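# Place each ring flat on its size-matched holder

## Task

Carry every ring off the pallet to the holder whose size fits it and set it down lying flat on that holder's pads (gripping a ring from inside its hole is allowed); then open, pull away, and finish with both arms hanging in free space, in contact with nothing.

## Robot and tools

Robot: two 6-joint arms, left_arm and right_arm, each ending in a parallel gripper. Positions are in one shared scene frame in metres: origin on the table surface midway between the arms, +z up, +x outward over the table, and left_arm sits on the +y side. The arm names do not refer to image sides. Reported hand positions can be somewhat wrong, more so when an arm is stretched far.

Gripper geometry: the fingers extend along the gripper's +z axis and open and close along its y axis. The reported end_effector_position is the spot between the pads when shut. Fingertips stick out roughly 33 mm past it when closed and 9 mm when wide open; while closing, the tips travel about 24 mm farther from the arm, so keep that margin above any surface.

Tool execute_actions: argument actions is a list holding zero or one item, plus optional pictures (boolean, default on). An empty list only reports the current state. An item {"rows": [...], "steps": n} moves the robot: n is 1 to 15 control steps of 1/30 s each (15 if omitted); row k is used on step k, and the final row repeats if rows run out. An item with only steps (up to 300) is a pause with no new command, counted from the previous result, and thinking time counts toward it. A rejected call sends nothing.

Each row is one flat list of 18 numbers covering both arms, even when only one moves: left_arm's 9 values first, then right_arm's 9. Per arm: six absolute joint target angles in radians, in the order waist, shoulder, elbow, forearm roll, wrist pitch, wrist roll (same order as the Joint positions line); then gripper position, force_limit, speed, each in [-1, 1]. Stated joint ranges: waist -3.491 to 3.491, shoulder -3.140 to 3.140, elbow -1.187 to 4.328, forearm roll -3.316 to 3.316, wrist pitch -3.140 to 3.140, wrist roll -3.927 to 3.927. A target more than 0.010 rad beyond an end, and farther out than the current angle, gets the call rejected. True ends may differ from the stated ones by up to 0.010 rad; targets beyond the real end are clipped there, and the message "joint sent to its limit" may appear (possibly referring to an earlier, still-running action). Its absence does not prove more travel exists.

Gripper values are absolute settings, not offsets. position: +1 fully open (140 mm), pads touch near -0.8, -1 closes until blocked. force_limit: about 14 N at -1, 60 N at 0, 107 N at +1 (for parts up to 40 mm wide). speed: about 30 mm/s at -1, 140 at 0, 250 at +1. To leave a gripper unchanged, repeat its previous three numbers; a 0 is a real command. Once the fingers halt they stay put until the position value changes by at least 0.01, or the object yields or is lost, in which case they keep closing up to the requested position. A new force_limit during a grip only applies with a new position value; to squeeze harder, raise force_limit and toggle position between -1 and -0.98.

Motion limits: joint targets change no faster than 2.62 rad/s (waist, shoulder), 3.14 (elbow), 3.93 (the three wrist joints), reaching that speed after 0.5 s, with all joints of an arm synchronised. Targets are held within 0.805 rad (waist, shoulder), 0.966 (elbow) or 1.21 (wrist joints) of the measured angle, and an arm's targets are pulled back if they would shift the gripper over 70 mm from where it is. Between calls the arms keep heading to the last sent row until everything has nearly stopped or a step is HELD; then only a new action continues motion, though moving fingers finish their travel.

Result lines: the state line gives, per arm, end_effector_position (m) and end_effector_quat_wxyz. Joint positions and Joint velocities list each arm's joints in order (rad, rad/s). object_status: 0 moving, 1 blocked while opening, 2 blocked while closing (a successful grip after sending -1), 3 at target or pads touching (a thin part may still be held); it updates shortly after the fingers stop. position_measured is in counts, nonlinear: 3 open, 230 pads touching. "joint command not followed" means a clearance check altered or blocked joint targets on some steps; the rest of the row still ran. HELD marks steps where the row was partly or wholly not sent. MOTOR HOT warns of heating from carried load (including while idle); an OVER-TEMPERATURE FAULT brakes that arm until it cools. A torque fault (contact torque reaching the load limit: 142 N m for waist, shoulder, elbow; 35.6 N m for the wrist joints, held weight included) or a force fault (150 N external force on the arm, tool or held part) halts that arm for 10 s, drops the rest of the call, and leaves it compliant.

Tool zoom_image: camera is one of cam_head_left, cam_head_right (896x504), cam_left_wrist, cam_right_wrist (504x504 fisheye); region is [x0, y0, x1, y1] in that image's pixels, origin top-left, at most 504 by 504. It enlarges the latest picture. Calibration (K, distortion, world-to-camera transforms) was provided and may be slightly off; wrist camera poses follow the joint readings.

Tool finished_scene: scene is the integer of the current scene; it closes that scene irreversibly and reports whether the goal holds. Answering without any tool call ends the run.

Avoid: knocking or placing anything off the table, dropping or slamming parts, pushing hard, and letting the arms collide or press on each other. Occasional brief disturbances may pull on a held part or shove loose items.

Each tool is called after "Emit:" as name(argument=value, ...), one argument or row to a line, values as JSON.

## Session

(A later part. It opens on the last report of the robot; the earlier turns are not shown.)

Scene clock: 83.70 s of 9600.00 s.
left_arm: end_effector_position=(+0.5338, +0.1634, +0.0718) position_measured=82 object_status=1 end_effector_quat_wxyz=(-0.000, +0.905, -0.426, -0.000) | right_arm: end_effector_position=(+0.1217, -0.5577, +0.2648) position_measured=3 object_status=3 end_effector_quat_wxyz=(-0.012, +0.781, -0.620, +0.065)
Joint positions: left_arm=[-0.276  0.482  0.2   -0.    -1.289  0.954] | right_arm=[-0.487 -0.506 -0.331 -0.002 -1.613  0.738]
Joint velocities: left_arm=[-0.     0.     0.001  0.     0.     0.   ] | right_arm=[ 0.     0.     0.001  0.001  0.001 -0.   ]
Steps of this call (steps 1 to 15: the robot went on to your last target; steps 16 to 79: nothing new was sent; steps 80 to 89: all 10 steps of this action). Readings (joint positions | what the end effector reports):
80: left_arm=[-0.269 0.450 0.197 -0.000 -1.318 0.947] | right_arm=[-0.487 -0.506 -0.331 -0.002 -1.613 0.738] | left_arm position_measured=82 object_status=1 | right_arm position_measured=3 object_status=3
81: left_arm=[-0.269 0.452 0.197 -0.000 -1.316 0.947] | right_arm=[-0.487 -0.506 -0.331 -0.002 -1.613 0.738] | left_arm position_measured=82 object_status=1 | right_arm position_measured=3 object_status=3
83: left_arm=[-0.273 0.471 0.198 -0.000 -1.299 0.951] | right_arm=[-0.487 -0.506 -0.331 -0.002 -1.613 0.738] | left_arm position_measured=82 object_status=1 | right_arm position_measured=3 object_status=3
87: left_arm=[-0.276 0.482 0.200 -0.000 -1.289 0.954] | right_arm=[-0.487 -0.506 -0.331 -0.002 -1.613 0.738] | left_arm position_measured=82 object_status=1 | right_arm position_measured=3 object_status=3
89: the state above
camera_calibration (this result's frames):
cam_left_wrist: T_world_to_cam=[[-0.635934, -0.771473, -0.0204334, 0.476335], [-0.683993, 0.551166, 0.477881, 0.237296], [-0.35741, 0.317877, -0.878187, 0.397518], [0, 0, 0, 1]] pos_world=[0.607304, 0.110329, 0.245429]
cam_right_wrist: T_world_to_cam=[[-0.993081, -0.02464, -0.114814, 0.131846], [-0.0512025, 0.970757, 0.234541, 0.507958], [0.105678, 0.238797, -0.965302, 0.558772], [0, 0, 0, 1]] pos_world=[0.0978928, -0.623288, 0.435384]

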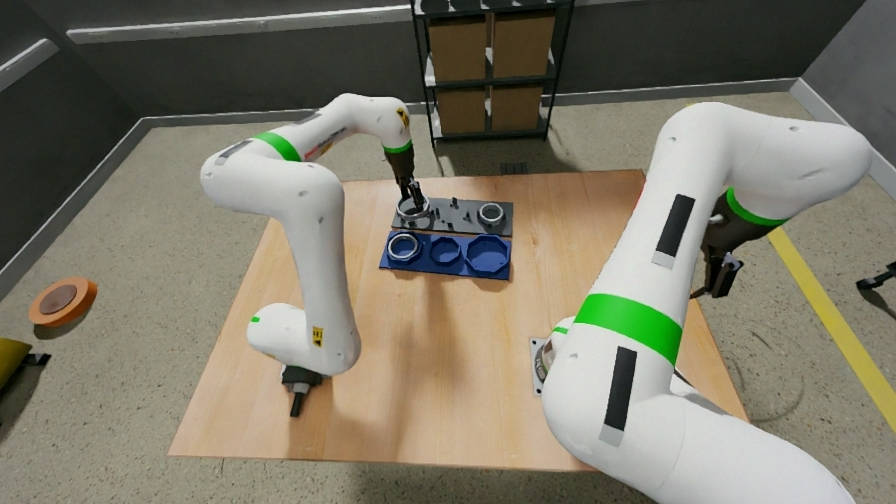

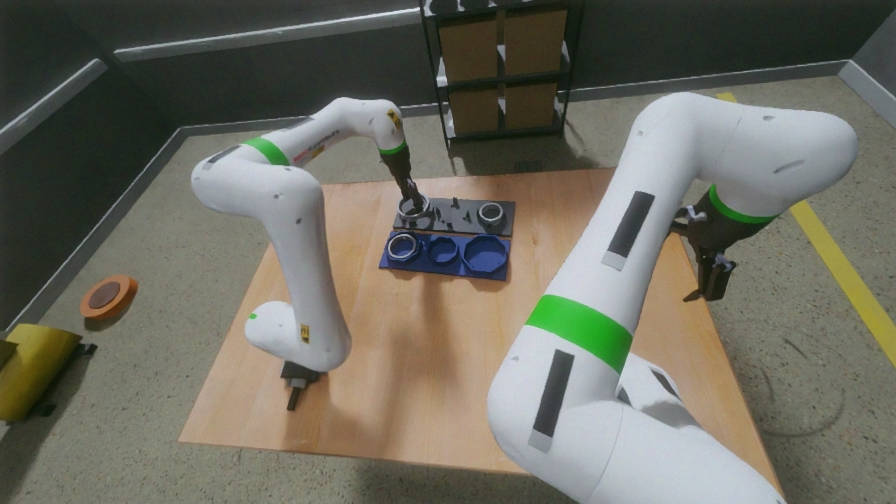

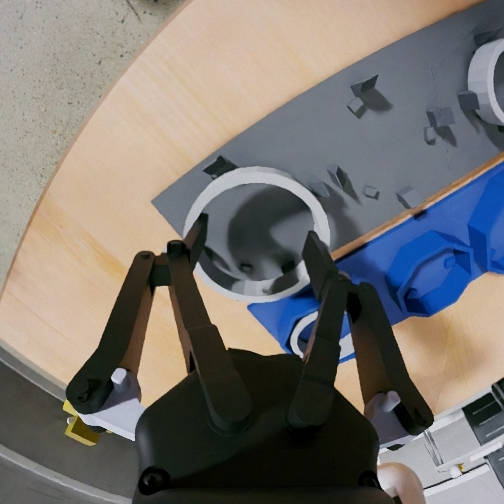

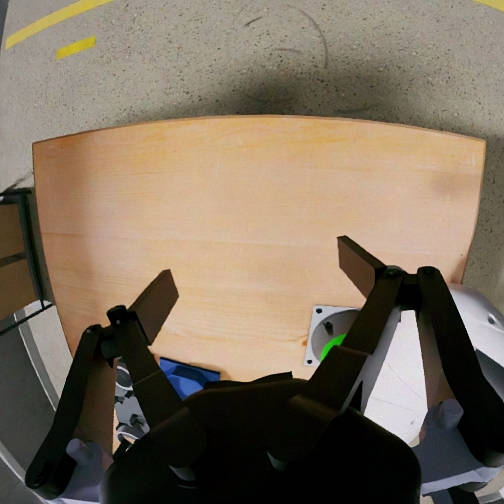

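Emit:
execute_actions(
  actions=[
    {"rows":[[-0.2771,0.4872,0.2072,0,-1.2908,0.955,1,0.7,-0.5,-0.487,-0.506,-0.331,-0.002,-1.613,0.738,1,0,0],[-0.2771,0.4872,0.2072,0,-1.2908,0.955,1,0.7,-0.5,-0.487,-0.506,-0.331,-0.002,-1.613,0.738,1,0,0],[-0.2771,0.4886,0.2045,0,-1.2867,0.955,1,0.7,-0.5,-0.487,-0.506,-0.331,-0.002,-1.613,0.738,1,0,0],[-0.2771,0.49,0.2017,0,-1.2825,0.955,1,0.7,-0.5,-0.487,-0.506,-0.331,-0.002,-1.613,0.738,1,0,0],[-0.2771,0.4915,0.199,0,-1.2783,0.955,1,0.7,-0.5,-0.487,-0.506,-0.331,-0.002,-1.613,0.738,1,0,0],[-0.2771,0.4929,0.1963,0,-1.2742,0.955,1,0.7,-0.5,-0.487,-0.506,-0.331,-0.002,-1.613,0.738,1,0,0],[-0.2771,0.4943,0.1935,0,-1.27,0.955,1,0.7,-0.5,-0.487,-0.506,-0.331,-0.002,-1.613,0.738,1,0,0],[-0.2771,0.4958,0.1908,0,-1.2658,0.955,1,0.7,-0.5,-0.487,-0.506,-0.331,-0.002,-1.613,0.738,1,0,0],[-0.2771,0.4972,0.1881,0,-1.2617,0.955,1,0.7,-0.5,-0.487,-0.506,-0.331,-0.002,-1.613,0.738,1,0,0]],"steps":13},
  ],
)

Emit:
zoom_image(
  camera="cam_left_wrist",
  region=[175, 140, 343, 308],
)

Emit:
zoom_image(
  camera="cam_head_left",
  region=[375, 180, 455, 240],
)

Scene clock: 89.00 s of 9600.00 s.
left_arm: end_effector_position=(+0.5356, +0.1619, +0.0582) position_measured=82 object_status=1 end_effector_quat_wxyz=(+0.000, +0.905, -0.426, +0.000) | right_arm: end_effector_position=(+0.1217, -0.5577, +0.2648) position_measured=3 object_status=3 end_effector_quat_wxyz=(-0.012, +0.781, -0.620, +0.065)
Joint positions: left_arm=[-0.277  0.497  0.188  0.    -1.262  0.955] | right_arm=[-0.487 -0.506 -0.331 -0.002 -1.613  0.738]
Joint velocities: left_arm=[-0.     0.    -0.001  0.001  0.004  0.   ] | right_arm=[ 0.     0.     0.001  0.001  0.    -0.   ]
Steps of this call (steps 1 to 15: the robot went on to your last target; steps 16 to 90: nothing new was sent; then 1.87 s passed at rest; steps 91 to 103: all 13 steps of this action). Readings (joint positions | what the end effector reports):
91: left_arm=[-0.276 0.482 0.200 0.000 -1.289 0.954] | right_arm=[-0.487 -0.506 -0.331 -0.002 -1.613 0.738] | left_arm position_measured=82 object_status=1 | right_arm position_measured=3 object_status=3
92: left_arm=[-0.276 0.484 0.202 0.000 -1.289 0.954] | right_arm=[-0.487 -0.506 -0.331 -0.002 -1.613 0.738] | left_arm position_measured=82 object_status=1 | right_arm position_measured=3 object_status=3
94: left_arm=[-0.277 0.487 0.206 0.000 -1.289 0.955] | right_arm=[-0.487 -0.506 -0.331 -0.002 -1.613 0.738] | left_arm position_measured=82 object_status=1 | right_arm position_measured=3 object_status=3
98: left_arm=[-0.277 0.493 0.197 0.000 -1.274 0.955] | right_arm=[-0.487 -0.506 -0.331 -0.002 -1.613 0.738] | left_arm position_measured=82 object_status=1 | right_arm position_measured=3 object_status=3
103: the state above
camera_calibration (this result's frames):
cam_left_wrist: T_world_to_cam=[[-0.636187, -0.771266, -0.0203573, 0.47613], [-0.683993, 0.551598, 0.477382, 0.245818], [-0.356959, 0.317628, -0.87846, 0.386444], [0, 0, 0, 1]] pos_world=[0.60899, 0.108885, 0.23182]
cam_right_wrist: T_world_to_cam=[[-0.993081, -0.0246398, -0.114814, 0.131846], [-0.0512022, 0.970757, 0.234542, 0.507958], [0.105678, 0.238798, -0.965302, 0.558772], [0, 0, 0, 1]] pos_world=[0.0978928, -0.623288, 0.435384]

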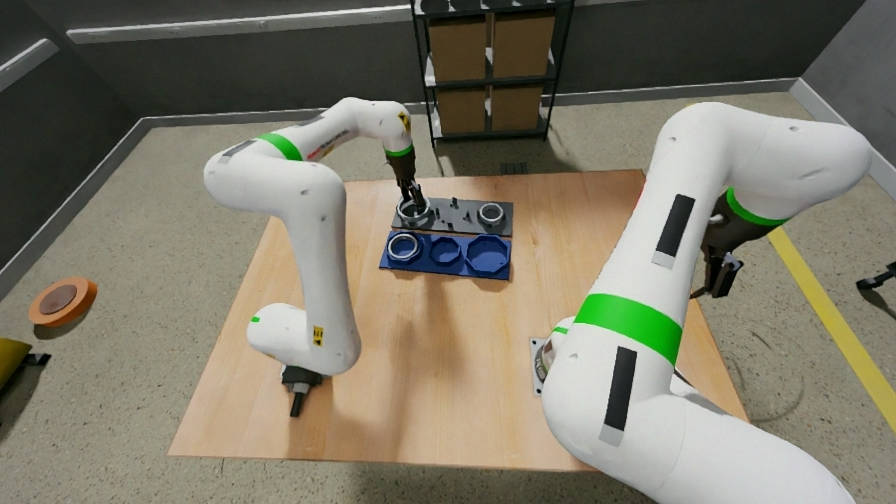

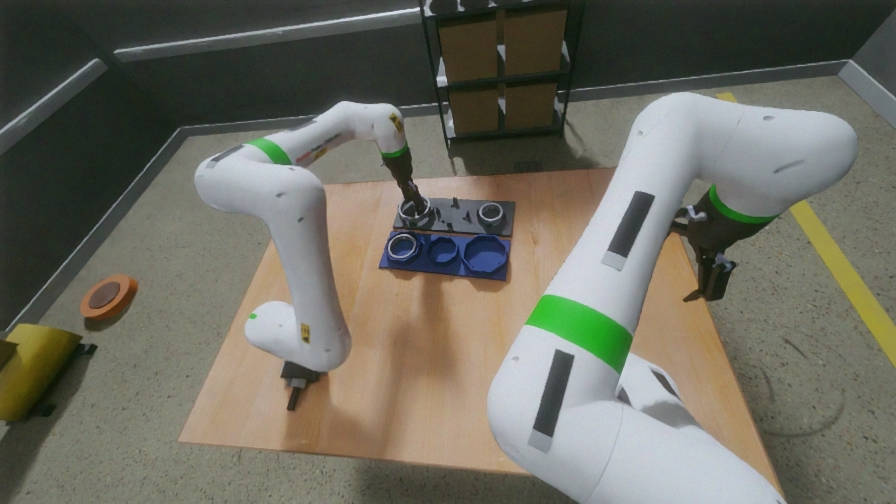

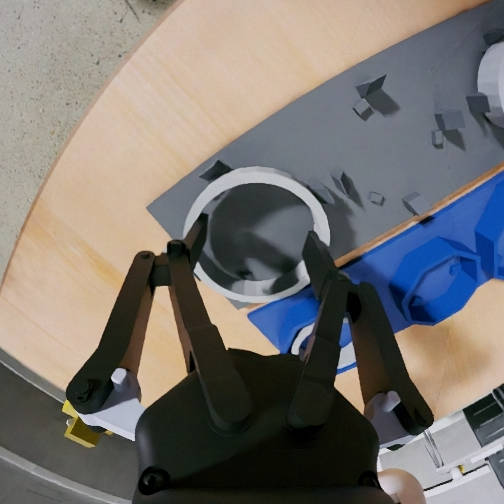

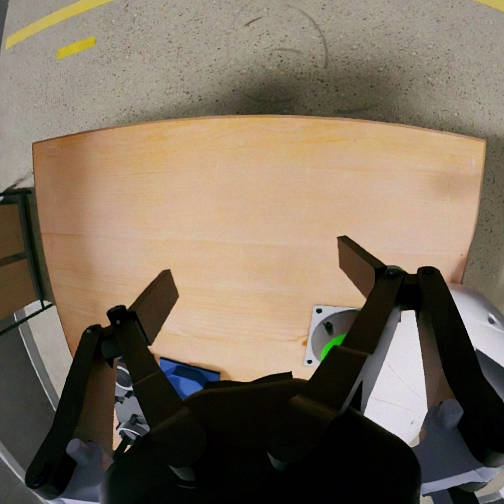

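Region (175, 140, 343, 308) of cam_left_wrist's 504x504 image, scaled by 3.000, with more detail than that image has.

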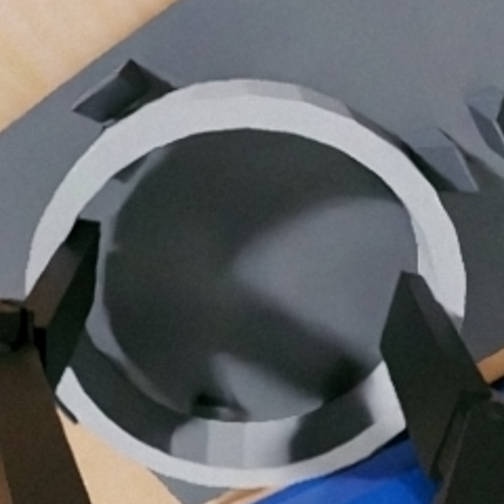

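Region (375, 180, 455, 240) of cam_head_left's 896x504 image, scaled by 6.300, with more detail than that image has; it fills the top 378 rows of this view, and the rest is white.

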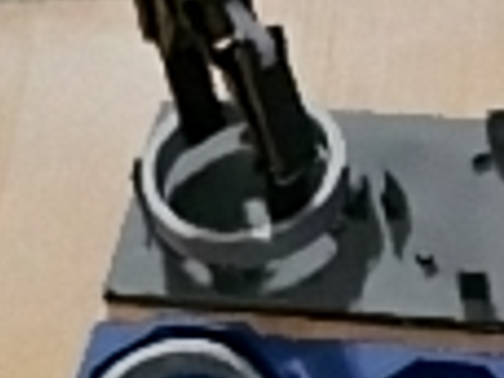

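Emit:
execute_actions(
  actions=[
    {"rows":[[-0.2762,0.4979,0.1868,0,-1.2597,0.955,1,0.7,-0.5,-0.487,-0.506,-0.331,-0.002,-1.613,0.738,1,0,0],[-0.2757,0.4987,0.1856,0,-1.2577,0.955,1,0.7,-0.5,-0.487,-0.506,-0.331,-0.002,-1.613,0.738,1,0,0],[-0.2757,0.4995,0.1843,0,-1.2556,0.955,1,0.7,-0.5,-0.487,-0.506,-0.331,-0.002,-1.613,0.738,1,0,0],[-0.2757,0.5002,0.183,0,-1.2536,0.955,1,0.7,-0.5,-0.487,-0.506,-0.331,-0.002,-1.613,0.738,1,0,0],[-0.2757,0.501,0.1817,0,-1.2515,0.955,1,0.7,-0.5,-0.487,-0.506,-0.331,-0.002,-1.613,0.738,1,0,0],[-0.2757,0.5017,0.1804,0,-1.2495,0.955,1,0.7,-0.5,-0.487,-0.506,-0.331,-0.002,-1.613,0.738,1,0,0],[-0.2757,0.5025,0.1791,0,-1.2474,0.955,1,0.7,-0.5,-0.487,-0.506,-0.331,-0.002,-1.613,0.738,1,0,0]],"steps":11},
  ],
)

Emit:
zoom_image(
  camera="cam_left_wrist",
  region=[175, 140, 343, 308],
)

Emit:
zoom_image(
  camera="cam_head_left",
  region=[375, 180, 455, 240],
)

Scene clock: 92.10 s of 9600.00 s.
left_arm: end_effector_position=(+0.5359, +0.1627, +0.0513) position_measured=81 object_status=1 end_effector_quat_wxyz=(-0.000, +0.905, -0.425, +0.000) | right_arm: end_effector_position=(+0.1217, -0.5577, +0.2648) position_measured=3 object_status=3 end_effector_quat_wxyz=(-0.012, +0.781, -0.620, +0.065)
Joint positions: left_arm=[-0.276  0.502  0.179 -0.    -1.248  0.955] | right_arm=[-0.487 -0.506 -0.331 -0.002 -1.613  0.738]
Joint velocities: left_arm=[ 0.     0.002 -0.001  0.     0.004 -0.   ] | right_arm=[ 0.     0.    -0.     0.     0.001  0.   ]
Steps of this call (steps 1 to 15: the robot went on to your last target; steps 16 to 82: nothing new was sent; steps 83 to 93: all 11 steps of this action). Readings (joint positions | what the end effector reports):
83: left_arm=[-0.277 0.497 0.188 -0.000 -1.262 0.955] | right_arm=[-0.487 -0.506 -0.331 -0.002 -1.613 0.738] | left_arm position_measured=82 object_status=1 | right_arm position_measured=3 object_status=3
84: left_arm=[-0.277 0.497 0.188 -0.000 -1.261 0.955] | right_arm=[-0.487 -0.506 -0.331 -0.002 -1.613 0.738] | left_arm position_measured=82 object_status=1 | right_arm position_measured=3 object_status=3
86: left_arm=[-0.276 0.499 0.185 -0.000 -1.257 0.955] | right_arm=[-0.487 -0.506 -0.331 -0.002 -1.613 0.738] | left_arm position_measured=82 object_status=1 | right_arm position_measured=3 object_status=3
90: left_arm=[-0.276 0.502 0.180 0.000 -1.249 0.955] | right_arm=[-0.487 -0.506 -0.331 -0.002 -1.613 0.738] | left_arm position_measured=81 object_status=1 | right_arm position_measured=3 object_status=3
93: the state above
camera_calibration (this result's frames):
cam_left_wrist: T_world_to_cam=[[-0.635095, -0.772165, -0.0203948, 0.476392], [-0.684732, 0.55057, 0.477508, 0.249405], [-0.357486, 0.317228, -0.878391, 0.380575], [0, 0, 0, 1]] pos_world=[0.60938, 0.109809, 0.224917]
cam_right_wrist: T_world_to_cam=[[-0.993081, -0.02464, -0.114814, 0.131846], [-0.0512025, 0.970757, 0.234542, 0.507958], [0.105678, 0.238798, -0.965302, 0.558772], [0, 0, 0, 1]] pos_world=[0.0978928, -0.623288, 0.435384]

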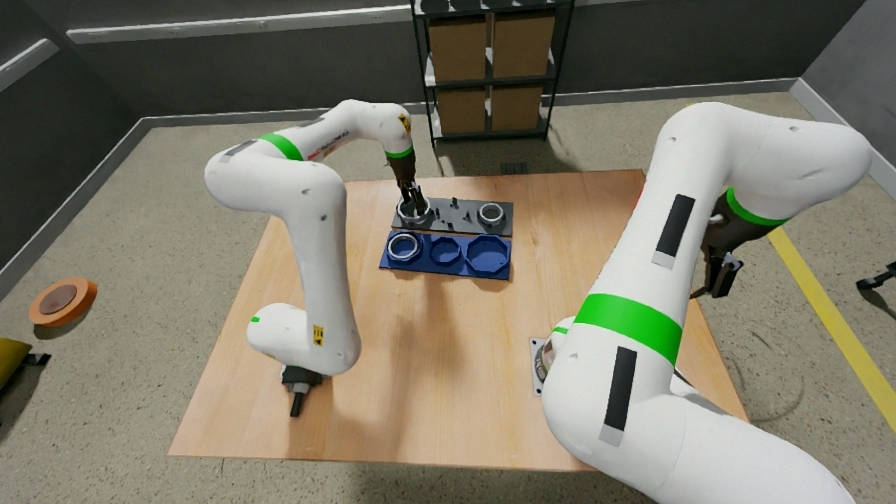

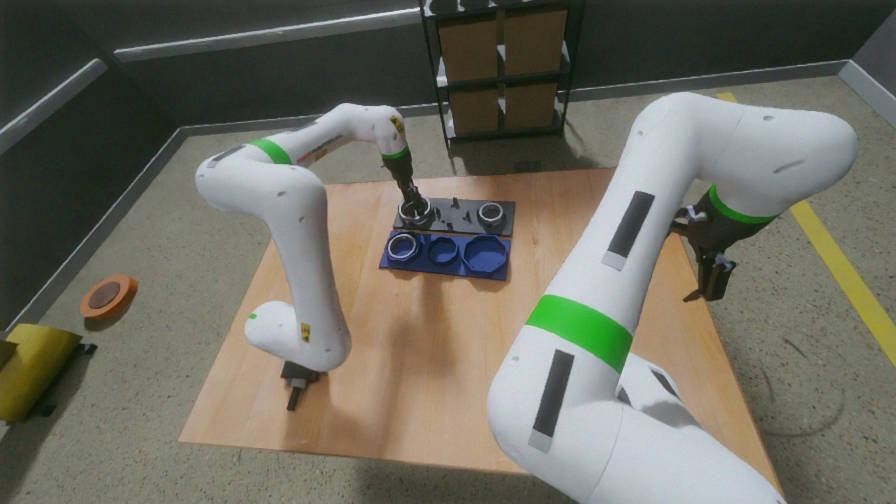

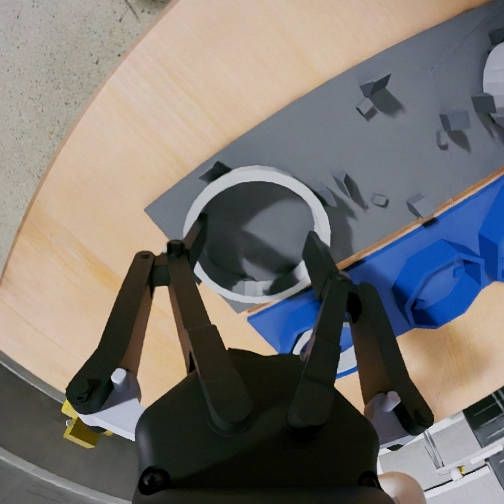

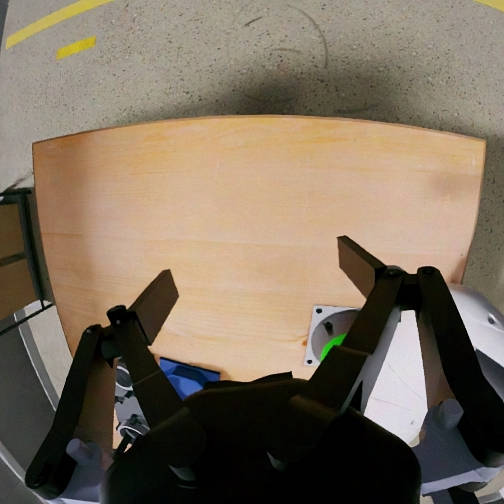

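Region (175, 140, 343, 308) of cam_left_wrist's 504x504 image, scaled by 3.000, with more detail than that image has.

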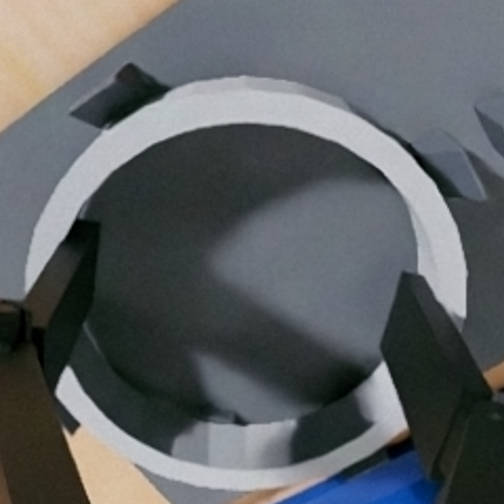

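Region (375, 180, 455, 240) of cam_head_left's 896x504 image, scaled by 6.300, with more detail than that image has; it fills the top 378 rows of this view, and the rest is white.

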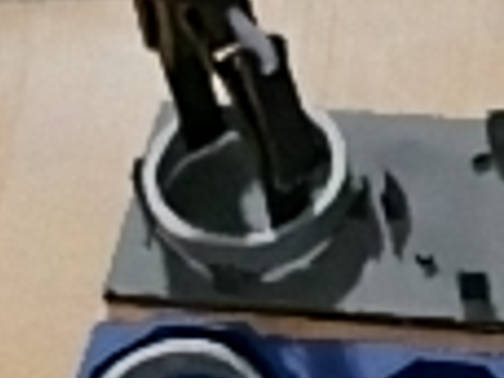

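Emit:
execute_actions(
  actions=[
    {"rows":[[-0.2757,0.5022,0.1796,0,-1.2482,0.955,0.15,0.7,0,-0.487,-0.506,-0.331,-0.002,-1.613,0.738,1,0,0]],"steps":7},
  ],
  pictures=false,
)

Emit:
execute_actions(
  actions=[
    {"rows":[[-0.2757,0.4755,0.2337,0,-1.329,0.955,-0.15,0.7,0,-0.487,-0.506,-0.331,-0.002,-1.613,0.738,1,0,0]],"steps":8},
  ],
  pictures=false,
)

Emit:
execute_actions(
  actions=[
    {"rows":[[-0.3358,0.0762,-0.2735,0,-1.2211,1.014,-0.15,0.7,0,-0.487,-0.506,-0.331,-0.002,-1.613,0.738,1,0,0]],"steps":15},
  ],
  pictures=false,
)

Emit:
execute_actions(
  actions=[
    {"steps":9},
  ],
)

Emit:
zoom_image(
  camera="cam_left_wrist",
  region=[175, 140, 343, 308],
)

Emit:
zoom_image(
  camera="cam_left_wrist",
  region=[50, 0, 350, 170],
)

Scene clock: 94.50 s of 9600.00 s.
left_arm: end_effector_position=(+0.5356, +0.1628, +0.0511) position_measured=110 object_status=0 end_effector_quat_wxyz=(+0.000, +0.905, -0.425, -0.000) | right_arm: end_effector_position=(+0.1217, -0.5577, +0.2648) position_measured=3 object_status=3 end_effector_quat_wxyz=(-0.012, +0.781, -0.620, +0.065)
Joint positions: left_arm=[-0.276  0.503  0.179 -0.    -1.248  0.955] | right_arm=[-0.487 -0.506 -0.331 -0.002 -1.613  0.738]
Joint velocities: left_arm=[ 0.     0.001 -0.    -0.    -0.001  0.   ] | right_arm=[-0.    -0.    -0.001  0.    -0.    -0.   ]
Steps of this call (steps 1 to 15: the robot went on to your last target; steps 16 to 65: nothing new was sent; steps 66 to 72: all 7 steps of this action). Readings (joint positions | what the end effector reports):
66: left_arm=[-0.276 0.503 0.179 -0.000 -1.247 0.955] | right_arm=[-0.487 -0.506 -0.331 -0.002 -1.613 0.738] | left_arm position_measured=81 object_status=0 | right_arm position_measured=3 object_status=3
67: left_arm=[-0.276 0.502 0.179 -0.000 -1.247 0.955] | right_arm=[-0.487 -0.506 -0.331 -0.002 -1.613 0.738] | left_arm position_measured=81 object_status=0 | right_arm position_measured=3 object_status=3
69: left_arm=[-0.276 0.503 0.179 -0.000 -1.248 0.955] | right_arm=[-0.487 -0.506 -0.331 -0.002 -1.613 0.738] | left_arm position_measured=98 object_status=0 | right_arm position_measured=3 object_status=3
72: the state above

Scene clock: 94.77 s of 9600.00 s.
left_arm: end_effector_position=(+0.5360, +0.1627, +0.0901) position_measured=148 object_status=0 end_effector_quat_wxyz=(-0.000, +0.905, -0.425, +0.000) | right_arm: end_effector_position=(+0.1217, -0.5577, +0.2648) position_measured=3 object_status=3 end_effector_quat_wxyz=(-0.012, +0.781, -0.620, +0.065)
Joint positions: left_arm=[-0.276  0.475  0.234 -0.    -1.329  0.955] | right_arm=[-0.487 -0.506 -0.331 -0.002 -1.613  0.738]
Joint velocities: left_arm=[ 0.     0.004 -0.001  0.    -0.015 -0.   ] | right_arm=[-0.    -0.     0.    -0.001 -0.    -0.001]
Steps of this call (steps 1 to 8: all 8 steps of this action). Readings (joint positions | what the end effector reports):
1: left_arm=[-0.276 0.502 0.179 -0.000 -1.248 0.955] | right_arm=[-0.487 -0.506 -0.331 -0.002 -1.613 0.738] | left_arm position_measured=110 object_status=0 | right_arm position_measured=3 object_status=3
2: left_arm=[-0.276 0.501 0.181 -0.000 -1.252 0.955] | right_arm=[-0.487 -0.506 -0.331 -0.002 -1.613 0.738] | left_arm position_measured=112 object_status=0 | right_arm position_measured=3 object_status=3
4: left_arm=[-0.276 0.491 0.202 -0.000 -1.283 0.955] | right_arm=[-0.487 -0.506 -0.331 -0.002 -1.613 0.738] | left_arm position_measured=127 object_status=0 | right_arm position_measured=3 object_status=3
8: the state above

Scene clock: 95.27 s of 9600.00 s.
left_arm: end_effector_position=(+0.3929, +0.1778, +0.0949) position_measured=148 object_status=3 end_effector_quat_wxyz=(-0.000, +0.905, -0.426, +0.000) | right_arm: end_effector_position=(+0.1217, -0.5577, +0.2648) position_measured=3 object_status=3 end_effector_quat_wxyz=(-0.012, +0.781, -0.620, +0.065)
Joint positions: left_arm=[-0.324  0.154 -0.175 -0.    -1.241  1.003] | right_arm=[-0.487 -0.506 -0.331 -0.002 -1.613  0.738]
Joint velocities: left_arm=[-0.119 -0.787 -1.    -0.     0.199  0.116] | right_arm=[-0.    -0.     0.    -0.001 -0.     0.   ]
Steps of this call (steps 1 to 15: all 15 steps of this action). Readings (joint positions | what the end effector reports):
1: left_arm=[-0.276 0.475 0.234 -0.000 -1.329 0.955] | right_arm=[-0.487 -0.506 -0.331 -0.002 -1.613 0.738] | left_arm position_measured=148 object_status=0 | right_arm position_measured=3 object_status=3
2: left_arm=[-0.276 0.474 0.232 -0.000 -1.328 0.955] | right_arm=[-0.487 -0.506 -0.331 -0.002 -1.613 0.738] | left_arm position_measured=148 object_status=0 | right_arm position_measured=3 object_status=3
4: left_arm=[-0.279 0.454 0.207 -0.000 -1.321 0.958] | right_arm=[-0.487 -0.506 -0.331 -0.002 -1.613 0.738] | left_arm position_measured=148 object_status=0 | right_arm position_measured=3 object_status=3
8: left_arm=[-0.294 0.353 0.078 -0.000 -1.293 0.973] | right_arm=[-0.487 -0.506 -0.331 -0.002 -1.613 0.738] | left_arm position_measured=148 object_status=3 | right_arm position_measured=3 object_status=3
15: the state above

Scene clock: 95.57 s of 9600.00 s.
left_arm: end_effector_position=(+0.3568, +0.1841, +0.0899) position_measured=148 object_status=3 end_effector_quat_wxyz=(-0.000, +0.905, -0.426, -0.000) | right_arm: end_effector_position=(+0.1217, -0.5577, +0.2648) position_measured=3 object_status=3 end_effector_quat_wxyz=(-0.012, +0.781, -0.620, +0.065)
Joint positions: left_arm=[-0.336  0.076 -0.273 -0.    -1.221  1.014] | right_arm=[-0.487 -0.506 -0.331 -0.002 -1.613  0.738]
Joint velocities: left_arm=[ 0.    -0.001 -0.003  0.001  0.    -0.   ] | right_arm=[-0.    -0.    -0.     0.001  0.001  0.   ]
Steps of this call (steps 1 to 9: the robot went on to your last target). Readings (joint positions | what the end effector reports):
1: left_arm=[-0.328 0.129 -0.207 -0.000 -1.235 1.006] | right_arm=[-0.487 -0.506 -0.331 -0.002 -1.613 0.738] | left_arm position_measured=148 object_status=3 | right_arm position_measured=3 object_status=3
2: left_arm=[-0.331 0.108 -0.233 -0.000 -1.229 1.009] | right_arm=[-0.487 -0.506 -0.331 -0.002 -1.613 0.738] | left_arm position_measured=148 object_status=3 | right_arm position_measured=3 object_status=3
4: left_arm=[-0.335 0.082 -0.266 -0.000 -1.223 1.013] | right_arm=[-0.487 -0.506 -0.331 -0.002 -1.613 0.738] | left_arm position_measured=148 object_status=3 | right_arm position_measured=3 object_status=3
8: left_arm=[-0.336 0.076 -0.273 -0.000 -1.221 1.014] | right_arm=[-0.487 -0.506 -0.331 -0.002 -1.613 0.738] | left_arm position_measured=148 object_status=3 | right_arm position_measured=3 object_status=3
9: the state above
camera_calibration (this result's frames):
cam_left_wrist: T_world_to_cam=[[-0.635974, -0.771438, -0.0205045, 0.380145], [-0.684107, 0.551284, 0.477582, 0.0961932], [-0.357121, 0.317757, -0.878348, 0.34351], [0, 0, 0, 1]] pos_world=[0.430243, 0.131076, 0.263576]
cam_right_wrist: T_world_to_cam=[[-0.993081, -0.0246399, -0.114814, 0.131846], [-0.0512024, 0.970757, 0.234542, 0.507958], [0.105678, 0.238798, -0.965302, 0.558772], [0, 0, 0, 1]] pos_world=[0.0978928, -0.623288, 0.435384]

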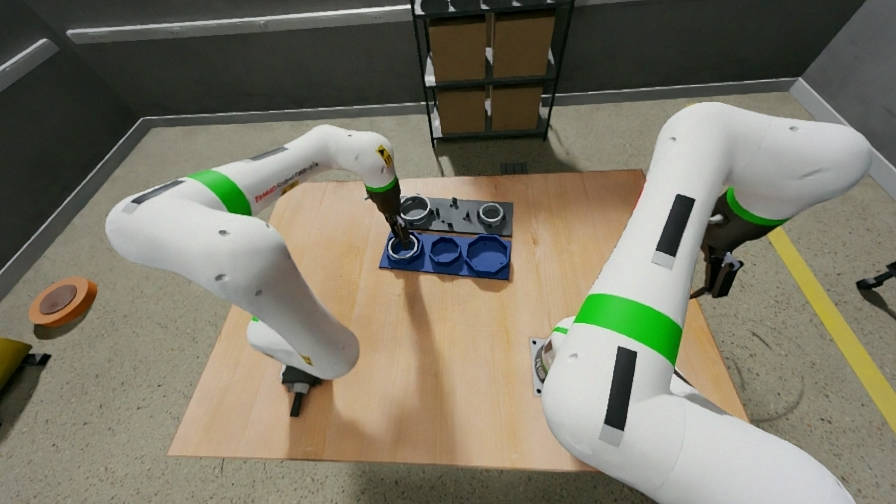

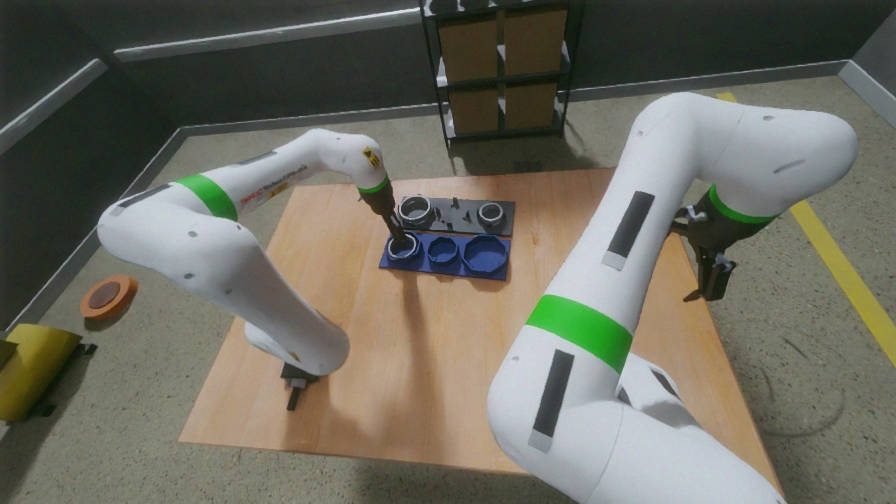

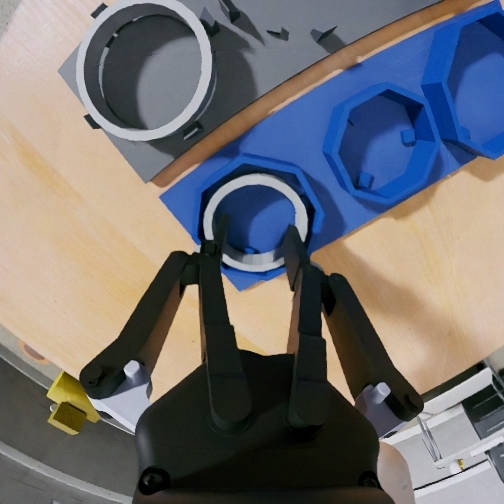

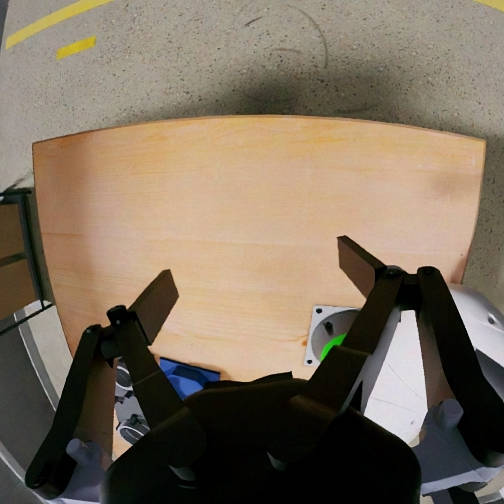

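Region (175, 140, 343, 308) of cam_left_wrist's 504x504 image, scaled by 3.000, with more detail than that image has.

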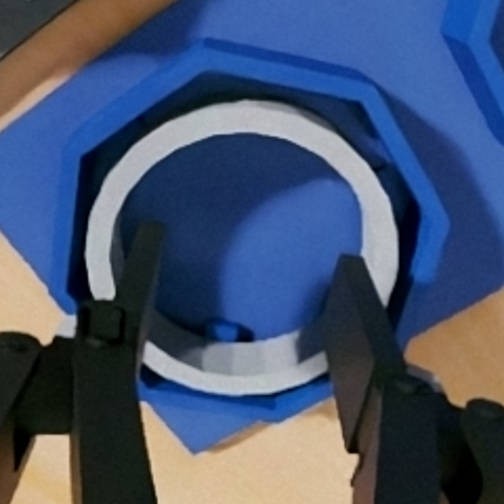

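Region (50, 0, 350, 170) of cam_left_wrist's 504x504 image, scaled by 1.680, with more detail than that image has; it fills the top 286 rows of this view, and the rest is white.

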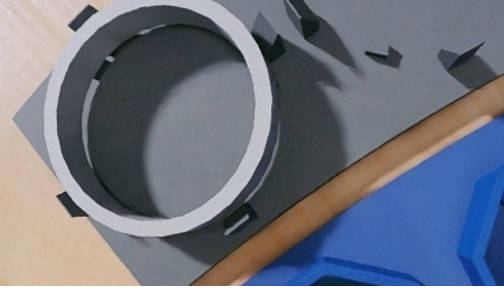

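Emit:
execute_actions(
  actions=[
    {"rows":[[-0.3338,0.1169,-0.3322,0,-1.1217,1.014,-0.15,0.7,0,-0.487,-0.506,-0.331,-0.002,-1.613,0.738,1,0,0]],"steps":9},
  ],
  pictures=false,
)

Emit:
execute_actions(
  actions=[
    {"rows":[[-0.3338,0.1169,-0.3322,0,-1.1217,1.014,1,0.7,-0.5,-0.487,-0.506,-0.331,-0.002,-1.613,0.738,1,0,0]],"steps":15},
  ],
  pictures=false,
)

Emit:
execute_actions(
  actions=[
    {"rows":[[-0.3338,0.0719,-0.2657,0,-1.2332,1.014,1,0.7,-0.5,-0.487,-0.506,-0.331,-0.002,-1.613,0.738,1,0,0]],"steps":8},
  ],
  pictures=false,
)

Emit:
execute_actions(
  actions=[
    {"rows":[[-0.5044,0.6511,0.4767,0,-1.3964,1.182,1,0.7,-0.5,-0.487,-0.506,-0.331,-0.002,-1.613,0.738,1,0,0]],"steps":15},
  ],
  pictures=false,
)

Emit:
execute_actions(
  actions=[
    {"steps":14},
  ],
)

Emit:
zoom_image(
  camera="cam_left_wrist",
  region=[175, 140, 343, 308],
)

Scene clock: 98.97 s of 9600.00 s.
left_arm: end_effector_position=(+0.3571, +0.1847, +0.0490) position_measured=148 object_status=3 end_effector_quat_wxyz=(+0.000, +0.905, -0.425, -0.000) | right_arm: end_effector_position=(+0.1217, -0.5577, +0.2648) position_measured=3 object_status=3 end_effector_quat_wxyz=(-0.012, +0.781, -0.620, +0.065)
Joint positions: left_arm=[-0.334  0.117 -0.332  0.    -1.122  1.014] | right_arm=[-0.487 -0.506 -0.331 -0.002 -1.613  0.738]
Joint velocities: left_arm=[ 0.     0.001 -0.002 -0.     0.011  0.001] | right_arm=[ 0. -0.  0. -0.  0.  0.]
Steps of this call (steps 1 to 30: the robot went on to your last target; steps 31 to 90: nothing new was sent; then 0.10 s passed at rest; steps 91 to 99: all 9 steps of this action). Readings (joint positions | what the end effector reports):
91: left_arm=[-0.336 0.076 -0.274 0.000 -1.221 1.014] | right_arm=[-0.487 -0.506 -0.331 -0.002 -1.613 0.738] | left_arm position_measured=148 object_status=3 | right_arm position_measured=3 object_status=3
92: left_arm=[-0.336 0.077 -0.275 0.000 -1.218 1.014] | right_arm=[-0.487 -0.506 -0.331 -0.002 -1.613 0.738] | left_arm position_measured=148 object_status=3 | right_arm position_measured=3 object_status=3
94: left_arm=[-0.335 0.090 -0.294 0.000 -1.186 1.014] | right_arm=[-0.487 -0.506 -0.331 -0.002 -1.613 0.738] | left_arm position_measured=148 object_status=3 | right_arm position_measured=3 object_status=3
98: left_arm=[-0.334 0.117 -0.332 0.000 -1.123 1.014] | right_arm=[-0.487 -0.506 -0.331 -0.002 -1.613 0.738] | left_arm position_measured=148 object_status=3 | right_arm position_measured=3 object_status=3
99: the state above

Scene clock: 99.47 s of 9600.00 s.
left_arm: end_effector_position=(+0.3572, +0.1848, +0.0490) position_measured=116 object_status=1 end_effector_quat_wxyz=(+0.000, +0.905, -0.425, -0.000) | right_arm: end_effector_position=(+0.1217, -0.5577, +0.2648) position_measured=3 object_status=3 end_effector_quat_wxyz=(-0.012, +0.781, -0.620, +0.065)
Joint positions: left_arm=[-0.334  0.117 -0.332  0.    -1.122  1.014] | right_arm=[-0.487 -0.506 -0.331 -0.002 -1.613  0.738]
Joint velocities: left_arm=[-0.    -0.    -0.     0.    -0.002 -0.   ] | right_arm=[-0.     0.     0.     0.001 -0.    -0.   ]
Steps of this call (steps 1 to 15: all 15 steps of this action). Readings (joint positions | what the end effector reports):
1: left_arm=[-0.334 0.117 -0.332 0.000 -1.122 1.014] | right_arm=[-0.487 -0.506 -0.331 -0.002 -1.613 0.738] | left_arm position_measured=148 object_status=0 | right_arm position_measured=3 object_status=3
2: left_arm=[-0.334 0.117 -0.332 0.000 -1.122 1.014] | right_arm=[-0.487 -0.506 -0.331 -0.002 -1.613 0.738] | left_arm position_measured=147 object_status=0 | right_arm position_measured=3 object_status=3
4: left_arm=[-0.334 0.117 -0.332 0.000 -1.122 1.014] | right_arm=[-0.487 -0.506 -0.331 -0.002 -1.613 0.738] | left_arm position_measured=138 object_status=0 | right_arm position_measured=3 object_status=3
8: left_arm=[-0.334 0.117 -0.332 0.000 -1.122 1.014] | right_arm=[-0.487 -0.506 -0.331 -0.002 -1.613 0.738] | left_arm position_measured=120 object_status=0 | right_arm position_measured=3 object_status=3
15: the state above

Scene clock: 99.73 s of 9600.00 s.
left_arm: end_effector_position=(+0.3575, +0.1848, +0.0945) position_measured=116 object_status=1 end_effector_quat_wxyz=(-0.000, +0.905, -0.425, +0.000) | right_arm: end_effector_position=(+0.1217, -0.5577, +0.2648) position_measured=3 object_status=3 end_effector_quat_wxyz=(-0.012, +0.781, -0.620, +0.065)
Joint positions: left_arm=[-0.334  0.072 -0.267 -0.    -1.231  1.014] | right_arm=[-0.487 -0.506 -0.331 -0.002 -1.613  0.738]
Joint velocities: left_arm=[ 0.    -0.041  0.062  0.    -0.104 -0.   ] | right_arm=[-0.    -0.    -0.    -0.    -0.     0.001]
Steps of this call (steps 1 to 8: all 8 steps of this action). Readings (joint positions | what the end effector reports):
1: left_arm=[-0.334 0.117 -0.332 0.000 -1.122 1.014] | right_arm=[-0.487 -0.506 -0.331 -0.002 -1.613 0.738] | left_arm position_measured=116 object_status=1 | right_arm position_measured=3 object_status=3
2: left_arm=[-0.334 0.116 -0.331 -0.000 -1.125 1.014] | right_arm=[-0.487 -0.506 -0.331 -0.002 -1.613 0.738] | left_arm position_measured=116 object_status=1 | right_arm position_measured=3 object_status=3
4: left_arm=[-0.334 0.103 -0.313 -0.000 -1.157 1.014] | right_arm=[-0.487 -0.506 -0.331 -0.002 -1.613 0.738] | left_arm position_measured=116 object_status=1 | right_arm position_measured=3 object_status=3
8: the state above

Scene clock: 100.23 s of 9600.00 s.
left_arm: end_effector_position=(+0.4625, +0.0898, +0.1012) position_measured=116 object_status=1 end_effector_quat_wxyz=(-0.000, +0.905, -0.425, -0.000) | right_arm: end_effector_position=(+0.1217, -0.5577, +0.2648) position_measured=3 object_status=3 end_effector_quat_wxyz=(-0.012, +0.781, -0.620, +0.065)
Joint positions: left_arm=[-0.433  0.41   0.167 -0.    -1.328  1.112] | right_arm=[-0.487 -0.506 -0.331 -0.002 -1.613  0.738]
Joint velocities: left_arm=[-0.271  0.917  1.178 -0.001 -0.258  0.265] | right_arm=[ 0.    -0.     0.001 -0.     0.    -0.   ]
Steps of this call (steps 1 to 15: all 15 steps of this action). Readings (joint positions | what the end effector reports):
1: left_arm=[-0.334 0.072 -0.266 -0.000 -1.233 1.014] | right_arm=[-0.487 -0.506 -0.331 -0.002 -1.613 0.738] | left_arm position_measured=116 object_status=1 | right_arm position_measured=3 object_status=3
2: left_arm=[-0.334 0.074 -0.263 -0.000 -1.234 1.015] | right_arm=[-0.487 -0.506 -0.331 -0.002 -1.613 0.738] | left_arm position_measured=116 object_status=1 | right_arm position_measured=3 object_status=3
4: left_arm=[-0.340 0.094 -0.238 -0.000 -1.239 1.020] | right_arm=[-0.487 -0.506 -0.331 -0.002 -1.613 0.738] | left_arm position_measured=116 object_status=1 | right_arm position_measured=3 object_status=3
8: left_arm=[-0.370 0.195 -0.108 -0.000 -1.267 1.050] | right_arm=[-0.487 -0.506 -0.331 -0.002 -1.613 0.738] | left_arm position_measured=116 object_status=1 | right_arm position_measured=3 object_status=3
15: the state above

Scene clock: 100.70 s of 9600.00 s.
left_arm: end_effector_position=(+0.5164, +0.0138, +0.0801) position_measured=116 object_status=1 end_effector_quat_wxyz=(-0.000, +0.905, -0.426, +0.000) | right_arm: end_effector_position=(+0.1217, -0.5577, +0.2648) position_measured=3 object_status=3 end_effector_quat_wxyz=(-0.012, +0.781, -0.620, +0.065)
Joint positions: left_arm=[-0.504  0.651  0.477 -0.    -1.396  1.182] | right_arm=[-0.487 -0.506 -0.331 -0.002 -1.613  0.738]
Joint velocities: left_arm=[ 0.    -0.    -0.001 -0.     0.     0.001] | right_arm=[ 0.    -0.    -0.     0.     0.001  0.   ]
Steps of this call (steps 1 to 14: the robot went on to your last target). Readings (joint positions | what the end effector reports):
1: left_arm=[-0.442 0.441 0.207 -0.000 -1.337 1.121] | right_arm=[-0.487 -0.506 -0.331 -0.002 -1.613 0.738] | left_arm position_measured=116 object_status=1 | right_arm position_measured=3 object_status=3
2: left_arm=[-0.452 0.472 0.247 -0.000 -1.346 1.130] | right_arm=[-0.487 -0.506 -0.331 -0.002 -1.613 0.738] | left_arm position_measured=116 object_status=1 | right_arm position_measured=3 object_status=3
4: left_arm=[-0.470 0.535 0.328 -0.000 -1.364 1.148] | right_arm=[-0.487 -0.506 -0.331 -0.002 -1.613 0.738] | left_arm position_measured=116 object_status=1 | right_arm position_measured=3 object_status=3
8: left_arm=[-0.499 0.632 0.452 -0.000 -1.391 1.176] | right_arm=[-0.487 -0.506 -0.331 -0.002 -1.613 0.738] | left_arm position_measured=116 object_status=1 | right_arm position_measured=3 object_status=3
14: the state above
camera_calibration (this result's frames):
cam_left_wrist: T_world_to_cam=[[-0.636382, -0.771104, -0.0203896, 0.350226], [-0.683815, 0.551718, 0.477497, 0.303785], [-0.356951, 0.317814, -0.878397, 0.445867], [0, 0, 0, 1]] pos_world=[0.589763, -0.0392452, 0.253732]
cam_right_wrist: T_world_to_cam=[[-0.993081, -0.0246401, -0.114815, 0.131846], [-0.0512026, 0.970757, 0.234541, 0.507958], [0.105678, 0.238798, -0.965302, 0.558772], [0, 0, 0, 1]] pos_world=[0.0978928, -0.623288, 0.435384]

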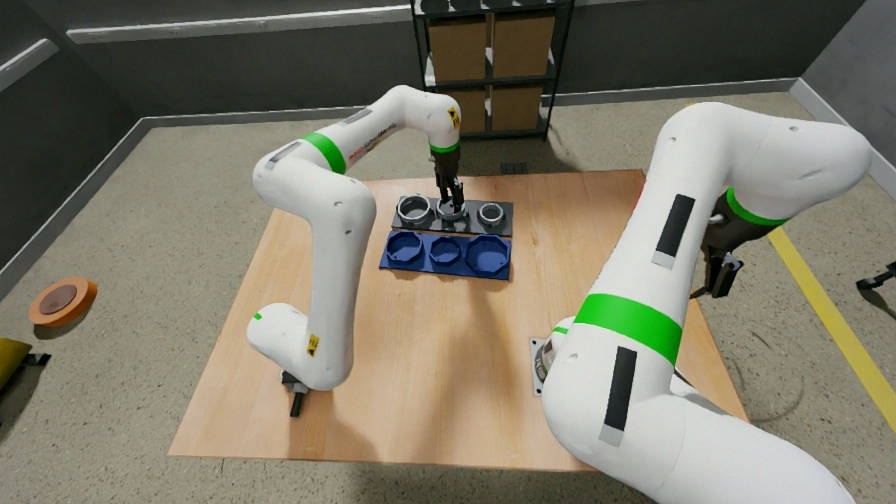

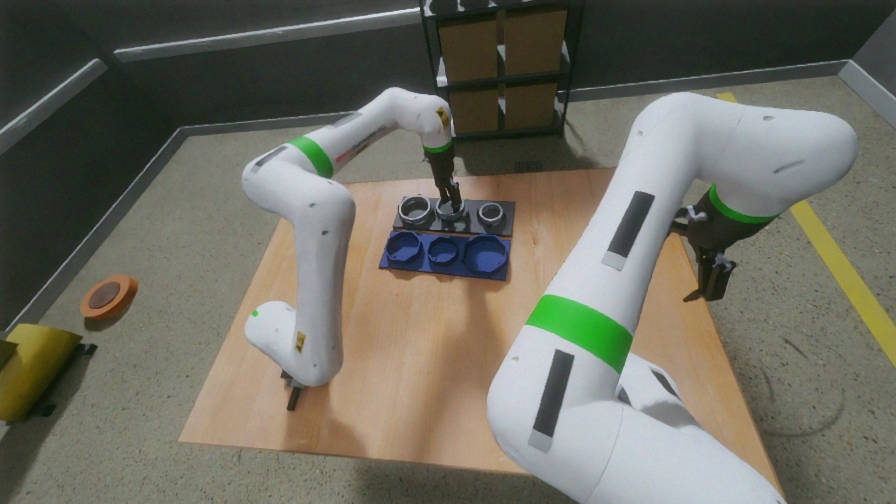

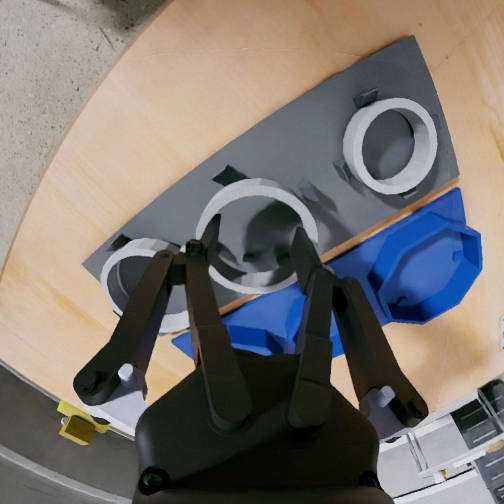

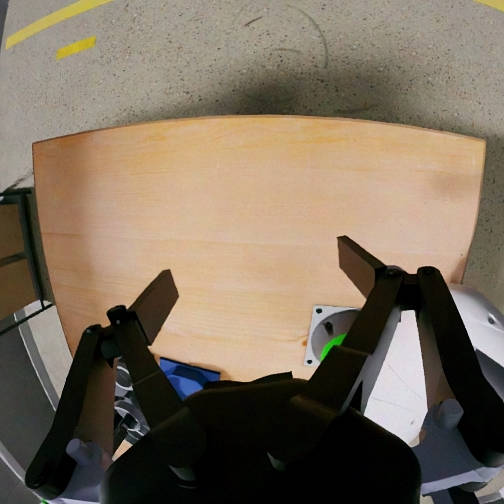

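Region (175, 140, 343, 308) of cam_left_wrist's 504x504 image, scaled by 3.000, with more detail than that image has.

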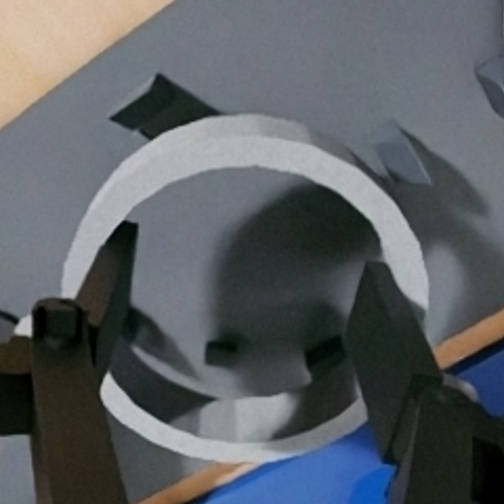

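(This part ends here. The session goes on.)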